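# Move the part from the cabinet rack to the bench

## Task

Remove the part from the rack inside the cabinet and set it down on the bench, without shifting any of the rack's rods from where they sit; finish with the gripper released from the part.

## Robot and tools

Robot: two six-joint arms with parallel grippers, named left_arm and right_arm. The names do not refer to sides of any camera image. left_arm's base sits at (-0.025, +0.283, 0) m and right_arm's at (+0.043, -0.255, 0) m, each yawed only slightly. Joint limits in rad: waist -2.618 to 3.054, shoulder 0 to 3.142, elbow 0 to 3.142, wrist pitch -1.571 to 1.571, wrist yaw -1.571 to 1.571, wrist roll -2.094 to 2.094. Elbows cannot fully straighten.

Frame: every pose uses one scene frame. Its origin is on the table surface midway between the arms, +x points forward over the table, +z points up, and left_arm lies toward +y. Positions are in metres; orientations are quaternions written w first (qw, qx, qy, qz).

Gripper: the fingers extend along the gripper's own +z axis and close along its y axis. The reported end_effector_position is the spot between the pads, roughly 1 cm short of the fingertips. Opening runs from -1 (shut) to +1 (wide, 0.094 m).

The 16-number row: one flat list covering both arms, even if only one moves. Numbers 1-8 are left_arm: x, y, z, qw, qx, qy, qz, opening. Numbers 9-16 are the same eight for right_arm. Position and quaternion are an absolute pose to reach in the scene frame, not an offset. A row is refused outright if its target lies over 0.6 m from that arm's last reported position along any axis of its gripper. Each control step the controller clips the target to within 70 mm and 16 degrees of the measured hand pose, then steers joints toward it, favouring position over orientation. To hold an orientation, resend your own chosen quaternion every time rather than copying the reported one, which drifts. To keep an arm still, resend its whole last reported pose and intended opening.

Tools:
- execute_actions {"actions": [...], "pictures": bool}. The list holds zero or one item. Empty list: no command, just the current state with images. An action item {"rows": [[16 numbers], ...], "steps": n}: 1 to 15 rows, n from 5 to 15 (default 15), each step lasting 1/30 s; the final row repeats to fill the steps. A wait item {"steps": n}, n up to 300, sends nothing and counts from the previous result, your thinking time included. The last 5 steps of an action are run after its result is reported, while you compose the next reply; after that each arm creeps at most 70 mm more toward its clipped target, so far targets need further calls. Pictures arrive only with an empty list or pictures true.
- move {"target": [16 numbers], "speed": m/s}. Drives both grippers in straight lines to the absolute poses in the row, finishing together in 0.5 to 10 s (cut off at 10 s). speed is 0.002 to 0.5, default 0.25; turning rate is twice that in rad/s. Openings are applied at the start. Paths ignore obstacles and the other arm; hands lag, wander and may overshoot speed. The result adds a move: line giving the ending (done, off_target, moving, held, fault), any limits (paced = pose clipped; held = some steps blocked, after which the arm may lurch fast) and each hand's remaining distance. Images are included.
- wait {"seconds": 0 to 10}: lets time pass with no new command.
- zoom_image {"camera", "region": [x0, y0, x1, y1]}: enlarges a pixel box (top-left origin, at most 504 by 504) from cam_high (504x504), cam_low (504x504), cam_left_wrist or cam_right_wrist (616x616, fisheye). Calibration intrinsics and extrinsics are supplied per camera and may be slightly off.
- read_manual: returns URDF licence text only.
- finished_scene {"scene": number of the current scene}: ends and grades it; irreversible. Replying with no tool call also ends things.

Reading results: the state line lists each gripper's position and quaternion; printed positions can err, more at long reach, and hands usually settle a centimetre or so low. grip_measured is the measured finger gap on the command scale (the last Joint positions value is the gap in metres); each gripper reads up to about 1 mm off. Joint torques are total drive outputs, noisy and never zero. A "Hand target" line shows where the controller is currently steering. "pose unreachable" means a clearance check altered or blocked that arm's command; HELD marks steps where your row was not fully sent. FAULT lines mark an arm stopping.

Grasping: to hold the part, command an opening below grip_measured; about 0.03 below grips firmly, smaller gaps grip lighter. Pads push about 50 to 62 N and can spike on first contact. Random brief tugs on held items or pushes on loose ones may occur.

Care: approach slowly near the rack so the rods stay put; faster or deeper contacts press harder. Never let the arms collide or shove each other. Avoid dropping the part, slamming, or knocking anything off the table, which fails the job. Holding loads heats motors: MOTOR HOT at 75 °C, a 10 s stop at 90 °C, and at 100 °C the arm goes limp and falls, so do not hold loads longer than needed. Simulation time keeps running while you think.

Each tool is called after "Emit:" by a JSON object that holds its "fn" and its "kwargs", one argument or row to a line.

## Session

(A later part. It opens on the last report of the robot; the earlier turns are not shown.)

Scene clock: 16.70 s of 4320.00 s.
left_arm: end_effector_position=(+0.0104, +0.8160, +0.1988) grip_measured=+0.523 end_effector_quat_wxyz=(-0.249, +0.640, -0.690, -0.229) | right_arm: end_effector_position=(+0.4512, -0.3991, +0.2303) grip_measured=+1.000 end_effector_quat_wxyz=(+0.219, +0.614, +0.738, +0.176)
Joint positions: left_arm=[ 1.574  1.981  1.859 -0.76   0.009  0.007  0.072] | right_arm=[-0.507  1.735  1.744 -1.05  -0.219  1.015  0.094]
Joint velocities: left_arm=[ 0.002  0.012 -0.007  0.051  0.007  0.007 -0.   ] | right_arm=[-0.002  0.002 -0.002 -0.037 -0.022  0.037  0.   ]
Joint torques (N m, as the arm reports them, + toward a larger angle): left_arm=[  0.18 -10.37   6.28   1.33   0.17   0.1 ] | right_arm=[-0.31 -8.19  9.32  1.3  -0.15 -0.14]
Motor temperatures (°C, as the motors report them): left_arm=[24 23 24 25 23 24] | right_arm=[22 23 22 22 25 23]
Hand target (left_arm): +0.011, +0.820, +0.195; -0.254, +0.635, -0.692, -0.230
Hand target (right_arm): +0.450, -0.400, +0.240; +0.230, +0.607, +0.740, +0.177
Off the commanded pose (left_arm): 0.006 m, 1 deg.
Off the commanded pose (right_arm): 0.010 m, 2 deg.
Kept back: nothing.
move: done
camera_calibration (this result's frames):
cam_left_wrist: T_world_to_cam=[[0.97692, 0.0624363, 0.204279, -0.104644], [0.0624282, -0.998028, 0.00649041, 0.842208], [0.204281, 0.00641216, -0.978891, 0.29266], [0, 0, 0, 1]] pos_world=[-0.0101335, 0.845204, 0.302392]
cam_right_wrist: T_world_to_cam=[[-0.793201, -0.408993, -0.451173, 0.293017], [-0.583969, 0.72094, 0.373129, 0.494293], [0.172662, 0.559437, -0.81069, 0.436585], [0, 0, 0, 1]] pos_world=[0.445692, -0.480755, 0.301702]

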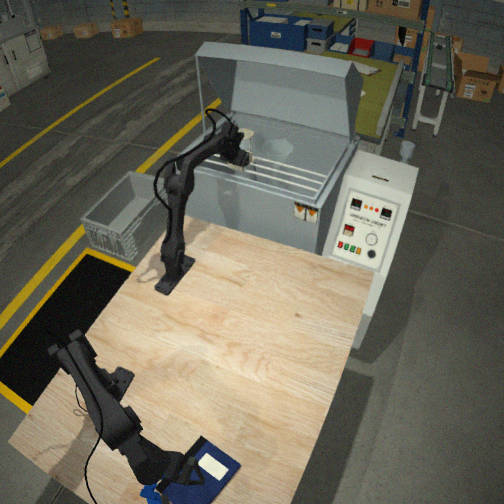

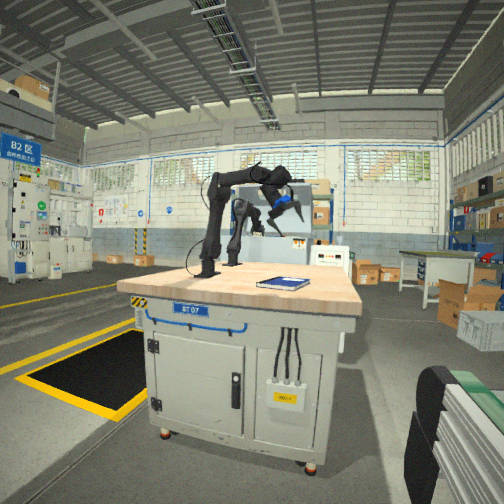

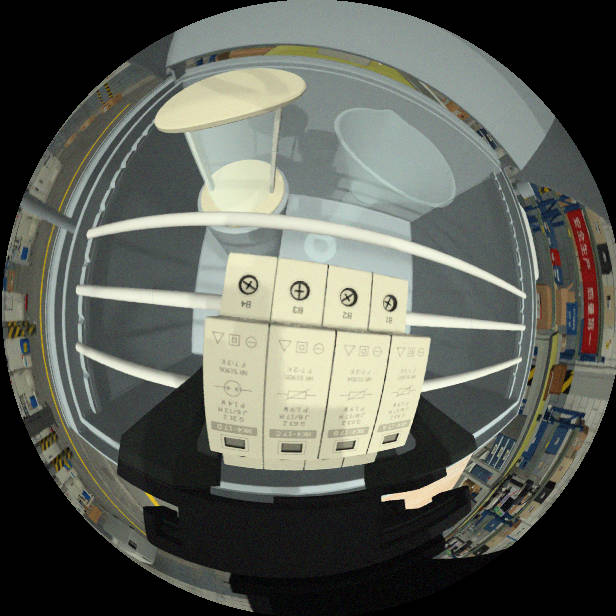

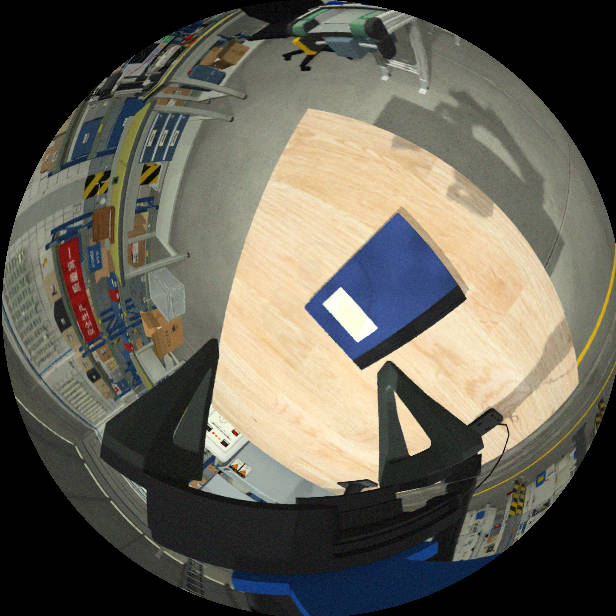

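Emit:
{"fn": "move", "kwargs": {
  "target": [0.011,0.815,0.29,0.254,-0.635,0.692,0.23,0.485,0.45,-0.4,0.24,0.23,0.607,0.74,0.177,1],
  "speed": 0.06
}}

Emit:
{"fn": "move", "kwargs": {
  "target": [0.3,0.46,0.3,0.331,-0.243,0.907,0.089,0.485,0.45,-0.4,0.24,0.23,0.607,0.74,0.177,1],
  "speed": 0.25
}}

Emit:
{"fn": "move", "kwargs": {
  "target": [0.4,0.4,0.07,0.331,-0.243,0.907,0.089,0.485,0.45,-0.4,0.24,0.23,0.607,0.74,0.177,1],
  "speed": 0.2
}}

Emit:
{"fn": "zoom_image", "kwargs": {
  "camera": "cam_low",
  "region": [240, 210, 340, 290]
}}

Scene clock: 19.30 s of 4320.00 s.
left_arm: end_effector_position=(+0.0097, +0.8034, +0.2521) grip_measured=+0.523 end_effector_quat_wxyz=(-0.208, +0.653, -0.704, -0.189) | right_arm: end_effector_position=(+0.4512, -0.3991, +0.2303) grip_measured=+1.000 end_effector_quat_wxyz=(+0.219, +0.614, +0.738, +0.176)
Joint positions: left_arm=[ 1.574  2.163  2.435 -1.274  0.01   0.008  0.072] | right_arm=[-0.507  1.735  1.744 -1.05  -0.219  1.015  0.094]
Joint velocities: left_arm=[ 0.002 -0.017  0.007  0.051  0.022 -0.037  0.   ] | right_arm=[-0.002 -0.027  0.002  0.037 -0.007  0.037  0.   ]
Joint torques (N m, as the arm reports them, + toward a larger angle): left_arm=[  0.17 -13.8   10.96   1.34   0.12   0.13] | right_arm=[-0.3  -8.18  9.35  1.29 -0.15 -0.14]
Motor temperatures (°C, as the motors report them): left_arm=[24 23 24 25 23 24] | right_arm=[22 23 22 22 25 23]
Hand target (left_arm): +0.011, +0.814, +0.291; -0.254, +0.635, -0.692, -0.230
Hand target (right_arm): +0.450, -0.400, +0.240; +0.230, +0.607, +0.740, +0.177
Off the commanded pose (left_arm): 0.040 m, 7 deg.
Off the commanded pose (right_arm): 0.010 m, 2 deg.
Kept back: nothing.
move: off_target (left_arm)
camera_calibration (this result's frames):
cam_left_wrist: T_world_to_cam=[[0.978421, 0.0851864, 0.188246, -0.128333], [0.0621579, -0.990205, 0.125025, 0.793132], [0.197052, -0.110626, -0.974132, 0.43798], [0, 0, 0, 1]] pos_world=[-0.0100411, 0.844747, 0.351647]
cam_right_wrist: T_world_to_cam=[[-0.793201, -0.408993, -0.451173, 0.293017], [-0.583969, 0.72094, 0.373129, 0.494293], [0.172662, 0.559437, -0.81069, 0.436585], [0, 0, 0, 1]] pos_world=[0.445692, -0.480755, 0.301702]

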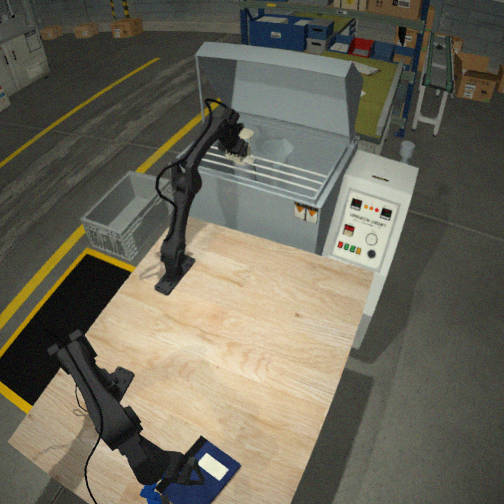

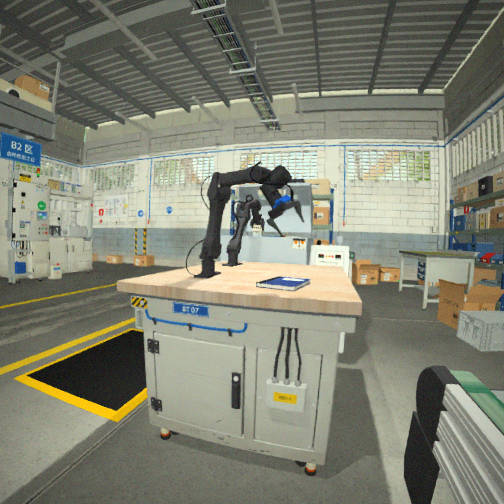

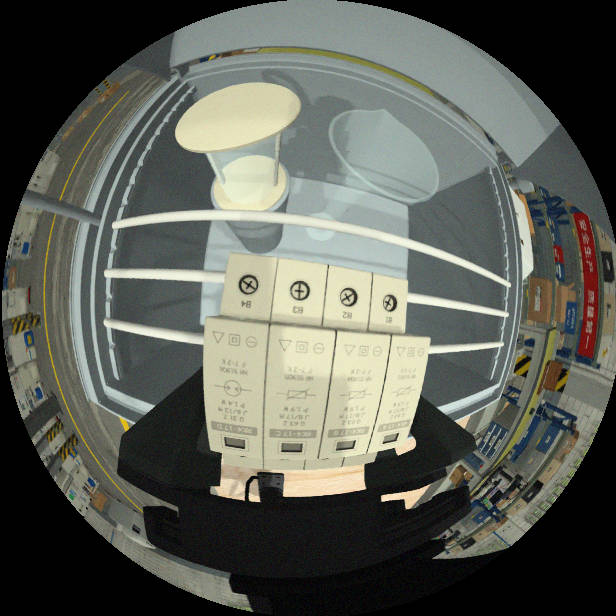

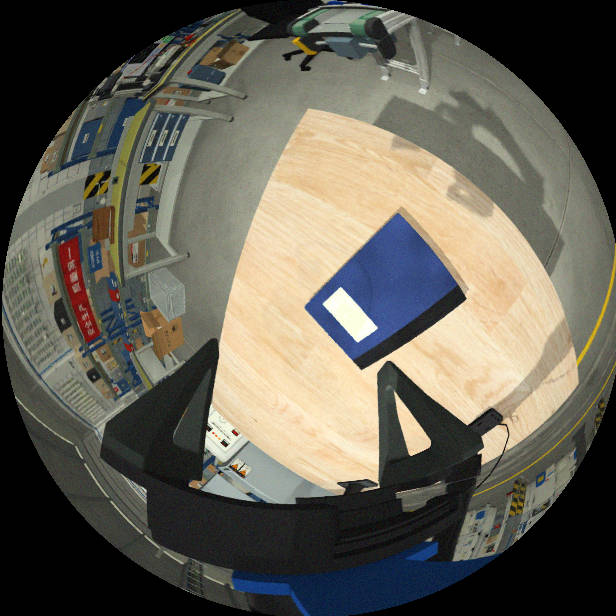

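Scene clock: 21.80 s of 4320.00 s.
left_arm: end_effector_position=(+0.2880, +0.4531, +0.2664) grip_measured=+0.524 end_effector_quat_wxyz=(+0.256, -0.236, +0.934, +0.079) | right_arm: end_effector_position=(+0.4512, -0.3991, +0.2303) grip_measured=+1.000 end_effector_quat_wxyz=(+0.219, +0.614, +0.738, +0.176)
Joint positions: left_arm=[ 0.543  1.478  1.636 -1.188 -0.037 -0.01   0.072] | right_arm=[-0.507  1.735  1.744 -1.05  -0.219  1.015  0.094]
Joint velocities: left_arm=[ 0.002  0.002 -0.012 -0.022 -0.022  0.022 -0.   ] | right_arm=[-0.007  0.017  0.002  0.007 -0.051  0.066  0.   ]
Joint torques (N m, as the arm reports them, + toward a larger angle): left_arm=[ 0.02 -7.16 10.86  1.41 -0.04 -0.02] | right_arm=[-0.28 -8.19  9.34  1.3  -0.16 -0.14]
Motor temperatures (°C, as the motors report them): left_arm=[24 23 24 25 23 24] | right_arm=[22 23 23 22 25 23]
Hand target (left_arm): +0.301, +0.463, +0.303; +0.320, -0.239, +0.911, +0.100
Hand target (right_arm): +0.450, -0.400, +0.240; +0.230, +0.607, +0.740, +0.177
Off the commanded pose (left_arm): 0.036 m, 9 deg.
Off the commanded pose (right_arm): 0.010 m, 2 deg.
Kept back: nothing.
move: off_target (left_arm)
camera_calibration (this result's frames):
cam_left_wrist: T_world_to_cam=[[0.614451, -0.773899, 0.153393, 0.12993], [-0.788614, -0.596752, 0.148239, 0.487773], [-0.0231844, -0.212054, -0.976983, 0.468503], [0, 0, 0, 1]] pos_world=[0.31569, 0.49098, 0.365482]
cam_right_wrist: T_world_to_cam=[[-0.793201, -0.408993, -0.451173, 0.293017], [-0.583969, 0.72094, 0.373129, 0.494293], [0.172662, 0.559437, -0.81069, 0.436585], [0, 0, 0, 1]] pos_world=[0.445692, -0.480755, 0.301702]

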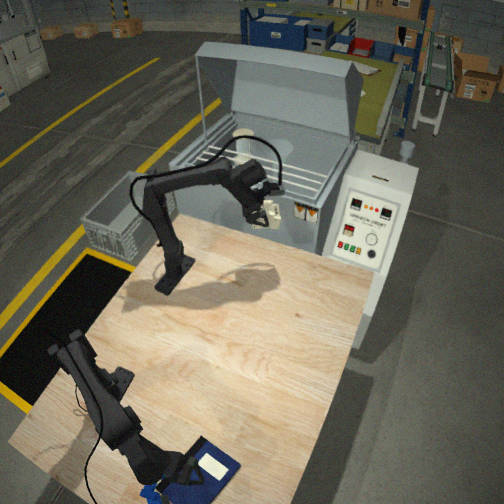

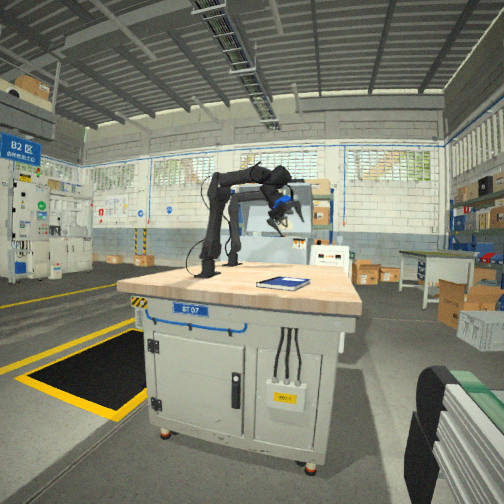

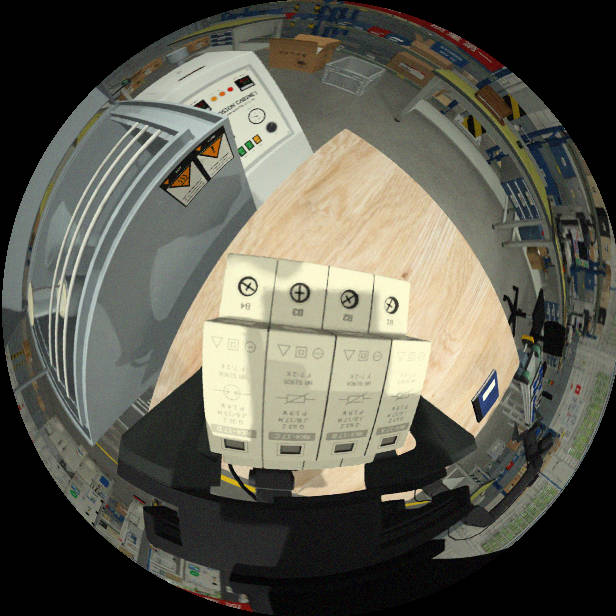

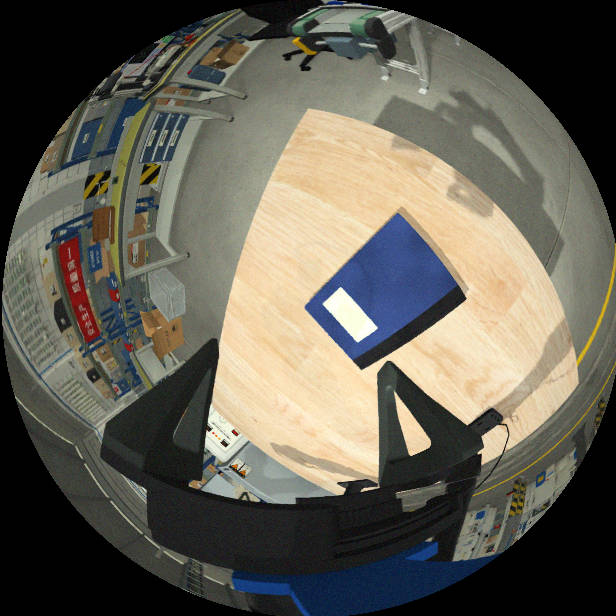

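Scene clock: 23.77 s of 4320.00 s.
left_arm: end_effector_position=(+0.3745, +0.3929, +0.0497) grip_measured=+0.524 end_effector_quat_wxyz=(+0.280, -0.235, +0.927, +0.084) | right_arm: end_effector_position=(+0.4512, -0.3991, +0.2303) grip_measured=+1.000 end_effector_quat_wxyz=(+0.219, +0.614, +0.738, +0.176)
Joint positions: left_arm=[ 0.248  1.728  0.98  -0.26  -0.199 -0.259  0.072] | right_arm=[-0.507  1.735  1.744 -1.05  -0.219  1.015  0.094]
Joint velocities: left_arm=[-0.027 -0.002  0.007  0.095 -0.022  0.007  0.   ] | right_arm=[-0.012 -0.002  0.012  0.037 -0.022 -0.095  0.   ]
Joint torques (N m, as the arm reports them, + toward a larger angle): left_arm=[-0.28 -8.77  7.41  1.65 -0.36 -0.03] | right_arm=[-0.31 -8.23  9.32  1.3  -0.15 -0.14]
Motor temperatures (°C, as the motors report them): left_arm=[24 23 24 26 23 24] | right_arm=[22 23 23 22 25 23]
Hand target (left_arm): +0.394, +0.400, +0.070; +0.331, -0.242, +0.907, +0.092
Hand target (right_arm): +0.450, -0.400, +0.240; +0.230, +0.607, +0.740, +0.177
Off the commanded pose (left_arm): 0.033 m, 6 deg.
Off the commanded pose (right_arm): 0.010 m, 2 deg.
Kept back: nothing.
move: off_target (left_arm)
camera_calibration (this result's frames):
cam_left_wrist: T_world_to_cam=[[0.60695, -0.777622, 0.16406, 0.0671166], [-0.794432, -0.599396, 0.0979953, 0.557884], [0.0221336, -0.189813, -0.981571, 0.220494], [0, 0, 0, 1]] pos_world=[0.397584, 0.428437, 0.150749]
cam_right_wrist: T_world_to_cam=[[-0.793201, -0.408993, -0.451173, 0.293017], [-0.583969, 0.72094, 0.373129, 0.494293], [0.172662, 0.559437, -0.81069, 0.436585], [0, 0, 0, 1]] pos_world=[0.445692, -0.480755, 0.301702]

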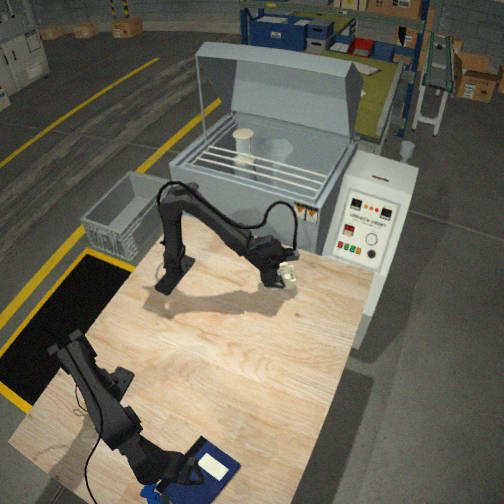

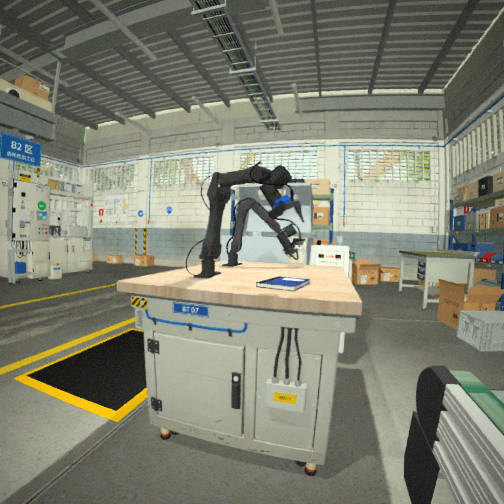

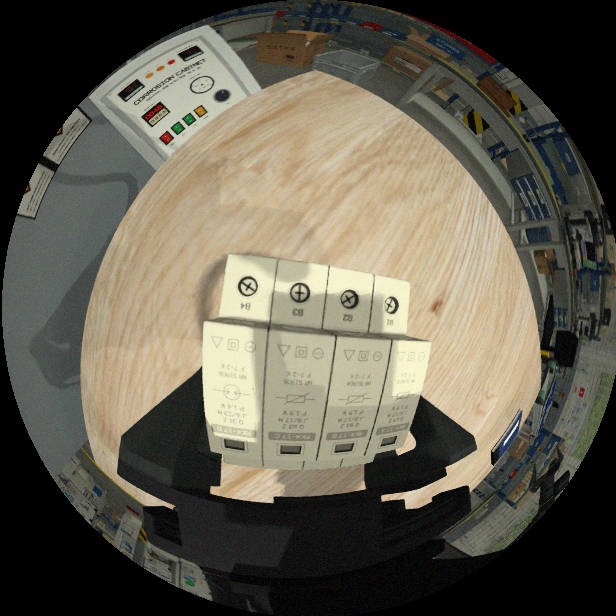

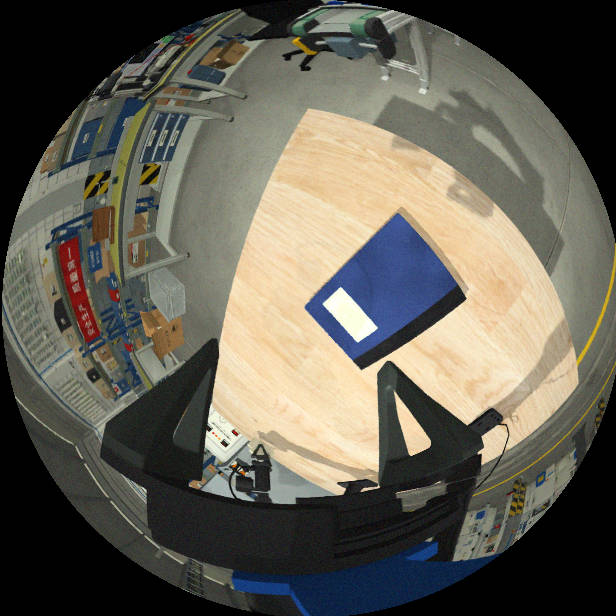

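Region (240, 210, 340, 290) of cam_low's 504x504 image, scaled by 5.040, with more detail than that image has; it fills the top 403 rows of this view, and the rest is white.

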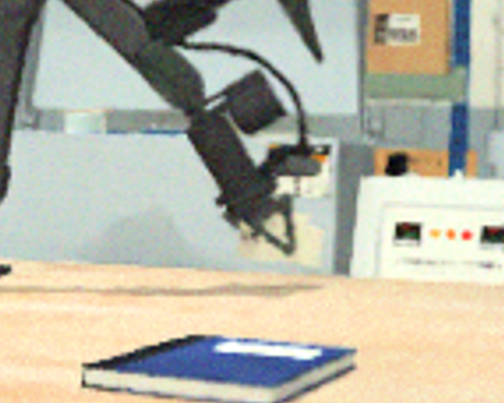

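Emit:
{"fn": "move", "kwargs": {
  "target": [0.4,0.4,0.04,0.37,-0.239,0.892,0.099,0.485,0.45,-0.4,0.24,0.23,0.607,0.74,0.177,1],
  "speed": 0.03
}}

Emit:
{"fn": "zoom_image", "kwargs": {
  "camera": "cam_low",
  "region": [260, 230, 330, 280]
}}

Scene clock: 27.47 s of 4320.00 s.
left_arm: end_effector_position=(+0.3785, +0.3951, +0.0186) grip_measured=+0.524 end_effector_quat_wxyz=(+0.315, -0.237, +0.915, +0.090) | right_arm: end_effector_position=(+0.4512, -0.3991, +0.2303) grip_measured=+1.000 end_effector_quat_wxyz=(+0.219, +0.614, +0.738, +0.176)
Joint positions: left_arm=[ 0.243  1.79   0.857 -0.001 -0.217 -0.259  0.072] | right_arm=[-0.507  1.735  1.744 -1.05  -0.219  1.015  0.094]
Joint velocities: left_arm=[ 0.002  0.012  0.007  0.037  0.007 -0.051  0.   ] | right_arm=[-0.002 -0.007  0.007  0.007 -0.051  0.037  0.   ]
Joint torques (N m, as the arm reports them, + toward a larger angle): left_arm=[-1.04 -9.14  6.4   1.69 -0.33 -0.06] | right_arm=[-0.34 -8.19  9.3   1.29 -0.15 -0.14]
Motor temperatures (°C, as the motors report them): left_arm=[24 24 24 26 23 24] | right_arm=[22 23 23 23 25 23]
Hand target (left_arm): +0.398, +0.400, +0.041; +0.368, -0.240, +0.893, +0.096
Hand target (right_arm): +0.450, -0.400, +0.240; +0.230, +0.607, +0.740, +0.177
Off the commanded pose (left_arm): 0.031 m, 7 deg.
Off the commanded pose (right_arm): 0.010 m, 2 deg.
Kept back: nothing.
move: off_target (left_arm)
camera_calibration (this result's frames):
cam_left_wrist: T_world_to_cam=[[0.599639, -0.778766, 0.184273, 0.0743062], [-0.795033, -0.606008, 0.0260181, 0.569656], [0.0914087, -0.162104, -0.982531, 0.153194], [0, 0, 0, 1]] pos_world=[0.394336, 0.427917, 0.122004]
cam_right_wrist: T_world_to_cam=[[-0.793201, -0.408993, -0.451173, 0.293017], [-0.583969, 0.72094, 0.373129, 0.494293], [0.172662, 0.559437, -0.81069, 0.436585], [0, 0, 0, 1]] pos_world=[0.445692, -0.480755, 0.301702]

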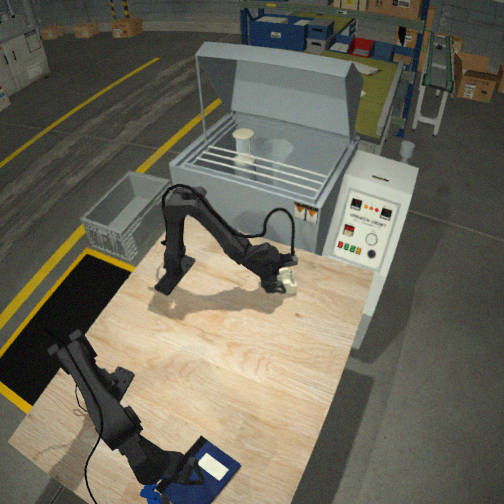

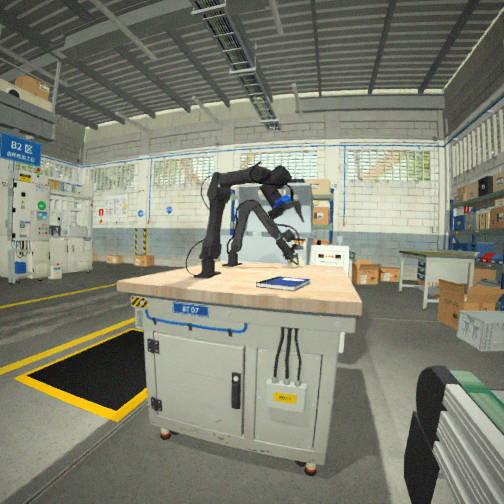

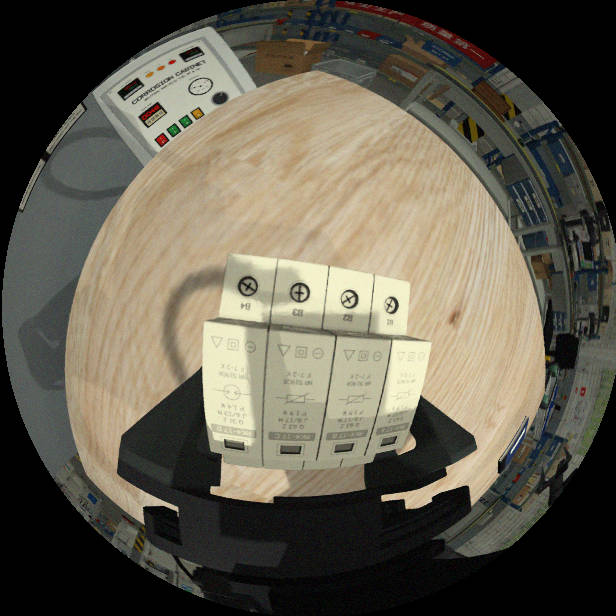

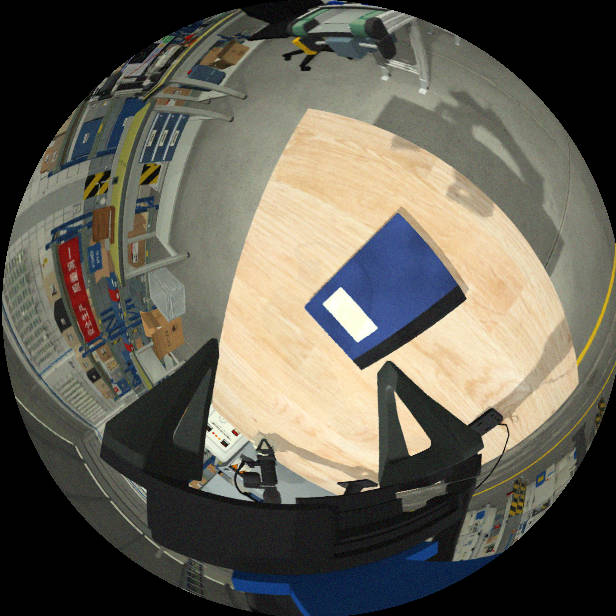

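Region (260, 230, 330, 280) of cam_low's 504x504 image, scaled by 7.200, with more detail than that image has; it fills the top 360 rows of this view, and the rest is white.

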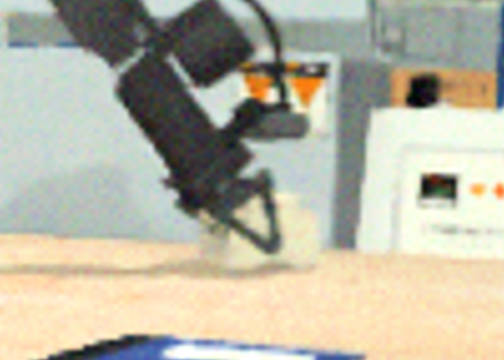

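Emit:
{"fn": "move", "kwargs": {
  "target": [0.4,0.4,0.033,0.37,-0.239,0.892,0.099,0.485,0.45,-0.4,0.24,0.23,0.607,0.74,0.177,1],
  "speed": 0.03
}}

Emit:
{"fn": "move", "kwargs": {
  "target": [0.4,0.4,0.035,0.37,-0.239,0.892,0.099,1,0.45,-0.4,0.24,0.23,0.607,0.74,0.177,1],
  "speed": 0.03
}}

Emit:
{"fn": "move", "kwargs": {
  "target": [0.36,0.38,0.14,0.37,-0.239,0.892,0.099,1,0.45,-0.4,0.24,0.23,0.607,0.74,0.177,1],
  "speed": 0.15
}}

Scene clock: 29.87 s of 4320.00 s.
left_arm: end_effector_position=(+0.3838, +0.3963, +0.0158) grip_measured=+0.524 end_effector_quat_wxyz=(+0.323, -0.238, +0.911, +0.089) | right_arm: end_effector_position=(+0.4512, -0.3991, +0.2303) grip_measured=+1.000 end_effector_quat_wxyz=(+0.219, +0.614, +0.738, +0.176)
Joint positions: left_arm=[ 0.243  1.812  0.857  0.038 -0.218 -0.262  0.072] | right_arm=[-0.507  1.735  1.744 -1.05  -0.219  1.015  0.094]
Joint velocities: left_arm=[-0.012  0.002 -0.007  0.066 -0.022 -0.037 -0.001] | right_arm=[ 0.022  0.012  0.002 -0.037 -0.081 -0.022  0.   ]
Joint torques (N m, as the arm reports them, + toward a larger angle): left_arm=[-0.86 -9.07  5.82  1.74 -0.39 -0.01] | right_arm=[-0.28 -8.19  9.33  1.3  -0.15 -0.14]
Motor temperatures (°C, as the motors report them): left_arm=[24 24 24 27 23 24] | right_arm=[22 23 23 23 25 23]
Hand target (left_arm): +0.399, +0.400, +0.033; +0.368, -0.240, +0.893, +0.097
Hand target (right_arm): +0.450, -0.400, +0.240; +0.230, +0.607, +0.740, +0.177
Off the commanded pose (left_arm): 0.024 m, 6 deg.
Off the commanded pose (right_arm): 0.010 m, 2 deg.
Kept back: nothing.
move: off_target (left_arm)
camera_calibration (this result's frames):
cam_left_wrist: T_world_to_cam=[[0.598392, -0.777719, 0.192565, 0.0725316], [-0.793713, -0.60821, 0.0100472, 0.5753], [0.109306, -0.158854, -0.981233, 0.141909], [0, 0, 0, 1]] pos_world=[0.397709, 0.428855, 0.119498]
cam_right_wrist: T_world_to_cam=[[-0.793201, -0.408993, -0.451173, 0.293017], [-0.583969, 0.72094, 0.373129, 0.494293], [0.172662, 0.559437, -0.81069, 0.436585], [0, 0, 0, 1]] pos_world=[0.445692, -0.480755, 0.301702]

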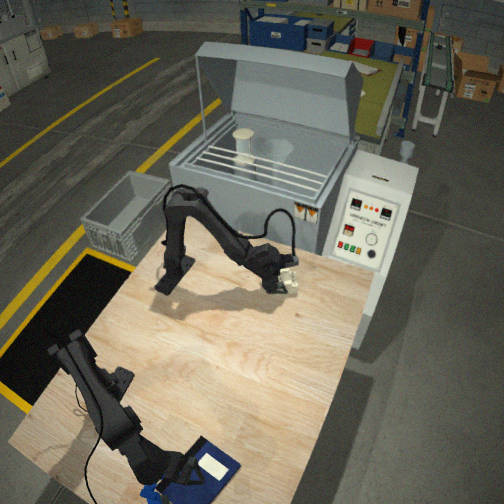

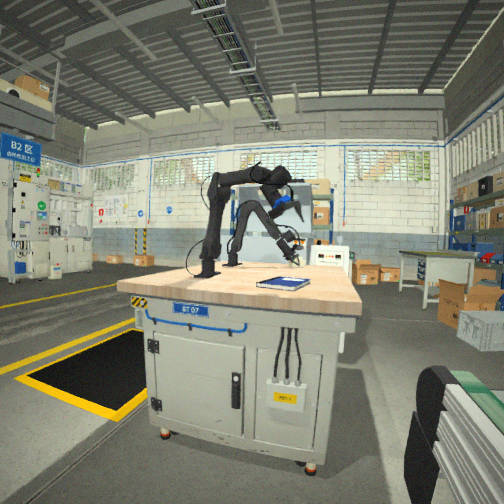

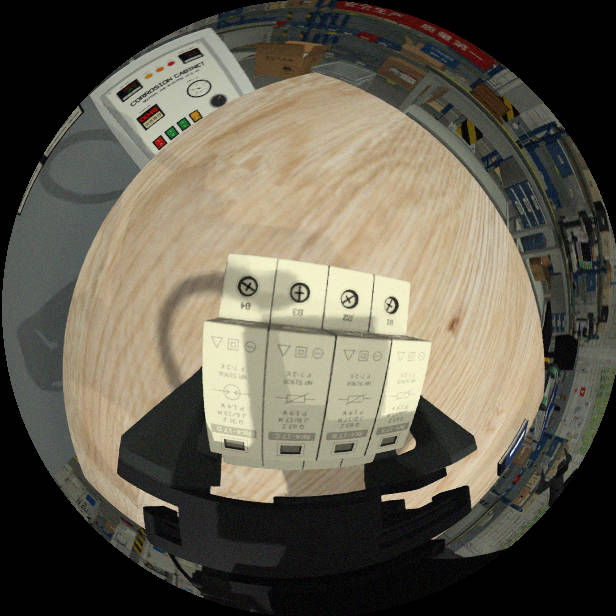

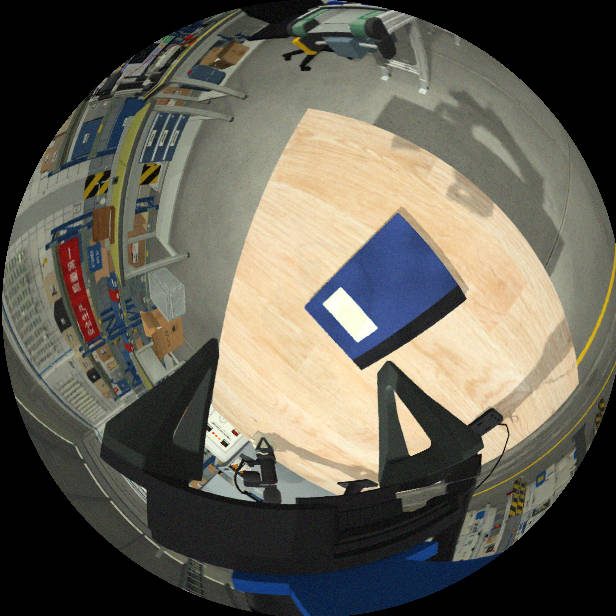

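Scene clock: 31.83 s of 4320.00 s.
left_arm: end_effector_position=(+0.3957, +0.4011, +0.0267) grip_measured=+1.000 end_effector_quat_wxyz=(+0.355, -0.242, +0.898, +0.094) | right_arm: end_effector_position=(+0.4512, -0.3991, +0.2303) grip_measured=+1.000 end_effector_quat_wxyz=(+0.219, +0.614, +0.738, +0.176)
Joint positions: left_arm=[ 0.243  1.812  0.857  0.107 -0.234 -0.262  0.094] | right_arm=[-0.507  1.735  1.744 -1.05  -0.219  1.015  0.094]
Joint velocities: left_arm=[-0.012  0.002  0.007 -0.022 -0.007 -0.051  0.   ] | right_arm=[ 0.002 -0.022 -0.012 -0.022  0.066  0.066  0.   ]
Joint torques (N m, as the arm reports them, + toward a larger angle): left_arm=[-1.04 -9.01  6.04  1.23 -0.18  0.02] | right_arm=[-0.33 -8.21  9.33  1.3  -0.15 -0.14]
Motor temperatures (°C, as the motors report them): left_arm=[24 24 24 27 23 24] | right_arm=[22 23 23 23 25 23]
Hand target (left_arm): +0.400, +0.400, +0.034; +0.370, -0.239, +0.892, +0.098
Hand target (right_arm): +0.450, -0.400, +0.240; +0.230, +0.607, +0.740, +0.177
Off the commanded pose (left_arm): 0.009 m, 2 deg.
Off the commanded pose (right_arm): 0.010 m, 2 deg.
Kept back: nothing.
move: done
camera_calibration (this result's frames):
cam_left_wrist: T_world_to_cam=[[0.592705, -0.776724, 0.213076, 0.0683576], [-0.786287, -0.61533, -0.0558719, 0.589212], [0.174509, -0.134423, -0.975437, 0.116358], [0, 0, 0, 1]] pos_world=[0.402468, 0.431296, 0.131855]
cam_right_wrist: T_world_to_cam=[[-0.793201, -0.408993, -0.451173, 0.293017], [-0.583969, 0.72094, 0.373129, 0.494293], [0.172662, 0.559437, -0.81069, 0.436585], [0, 0, 0, 1]] pos_world=[0.445692, -0.480755, 0.301702]

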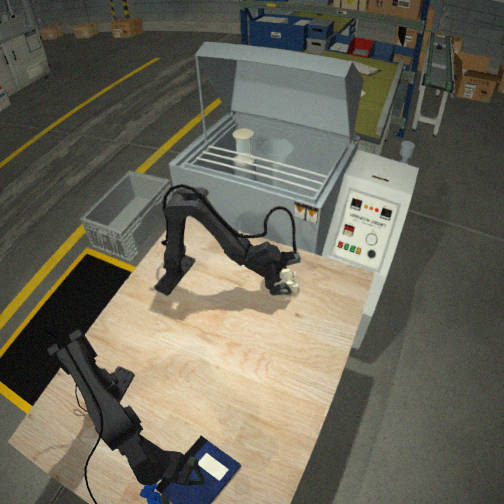

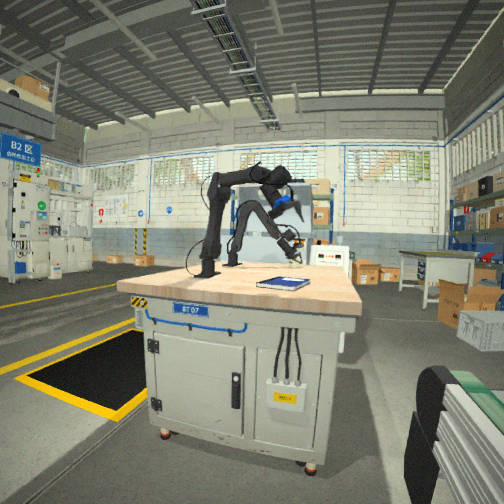

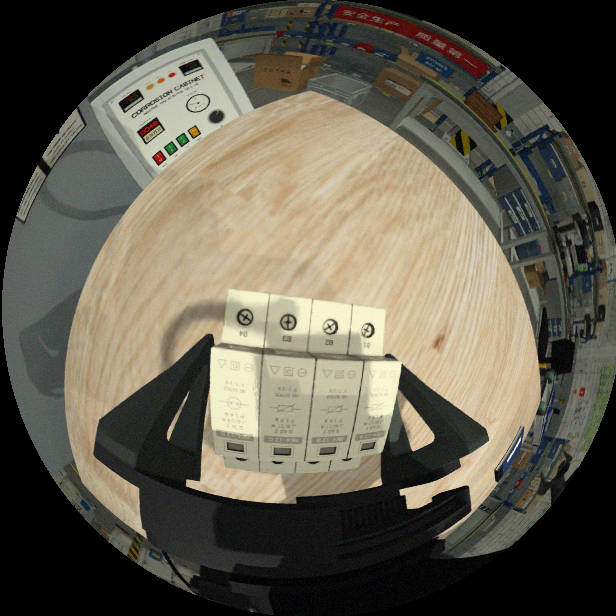

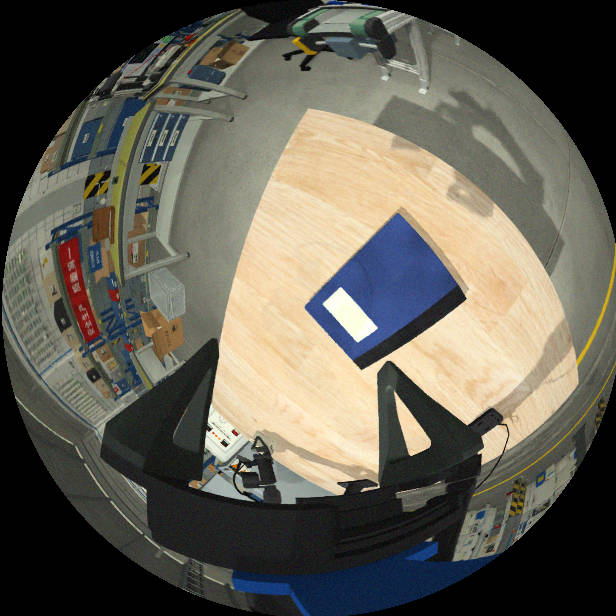

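Scene clock: 33.30 s of 4320.00 s.
left_arm: end_effector_position=(+0.3581, +0.3801, +0.1227) grip_measured=+1.000 end_effector_quat_wxyz=(+0.354, -0.235, +0.900, +0.097) | right_arm: end_effector_position=(+0.4512, -0.3991, +0.2303) grip_measured=+1.000 end_effector_quat_wxyz=(+0.219, +0.614, +0.738, +0.176)
Joint positions: left_arm=[ 0.192  1.469  0.926 -0.317 -0.268 -0.287  0.094] | right_arm=[-0.507  1.735  1.744 -1.05  -0.219  1.015  0.094]
Joint velocities: left_arm=[-0.002 -0.007 -0.027 -0.037  0.037 -0.037  0.   ] | right_arm=[ 0.002  0.012 -0.007  0.037 -0.007 -0.022  0.   ]
Joint torques (N m, as the arm reports them, + toward a larger angle): left_arm=[-0.69 -7.39  9.9   1.01 -0.24 -0.06] | right_arm=[-0.3  -8.18  9.32  1.29 -0.15 -0.14]
Motor temperatures (°C, as the motors report them): left_arm=[24 24 24 27 23 24] | right_arm=[22 23 23 23 25 23]
Hand target (left_arm): +0.363, +0.380, +0.140; +0.371, -0.239, +0.892, +0.099
Hand target (right_arm): +0.450, -0.400, +0.240; +0.230, +0.607, +0.740, +0.177
Off the commanded pose (left_arm): 0.017 m, 2 deg.
Off the commanded pose (right_arm): 0.010 m, 2 deg.
Kept back: nothing.
move: off_target (left_arm)
camera_calibration (this result's frames):
cam_left_wrist: T_world_to_cam=[[0.586182, -0.784519, 0.202289, 0.0605012], [-0.792685, -0.606967, -0.0569427, 0.551344], [0.167455, -0.126973, -0.977669, 0.213655], [0, 0, 0, 1]] pos_world=[0.3658, 0.40924, 0.22804]
cam_right_wrist: T_world_to_cam=[[-0.793201, -0.408993, -0.451173, 0.293017], [-0.583969, 0.72094, 0.373129, 0.494293], [0.172662, 0.559437, -0.81069, 0.436585], [0, 0, 0, 1]] pos_world=[0.445692, -0.480755, 0.301702]

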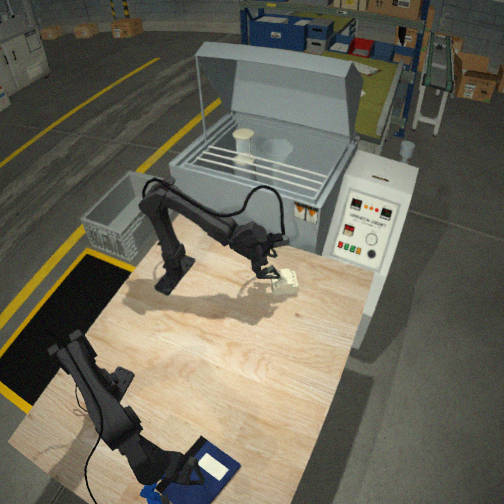

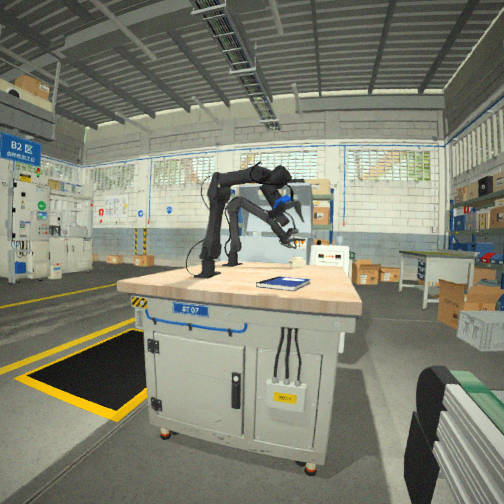

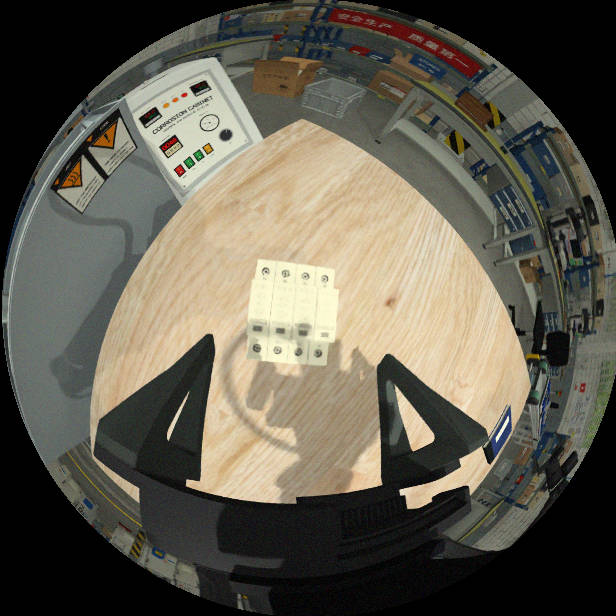

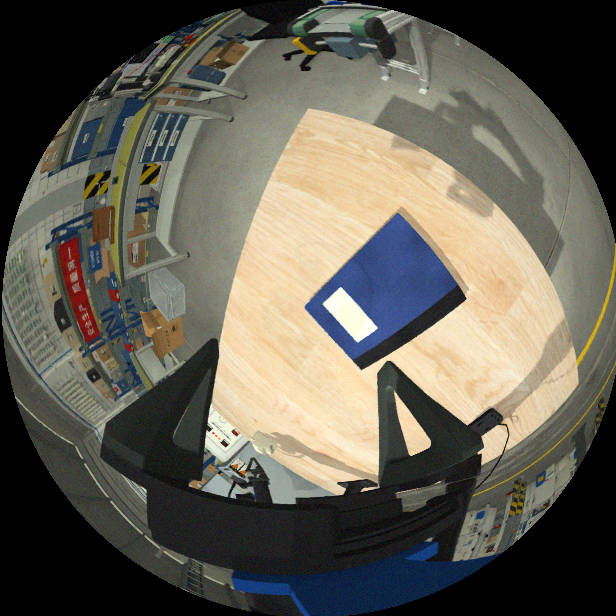

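Emit:
{"fn": "finished_scene", "kwargs": {
  "scene": 1
}}

The scene is finished: the task was done.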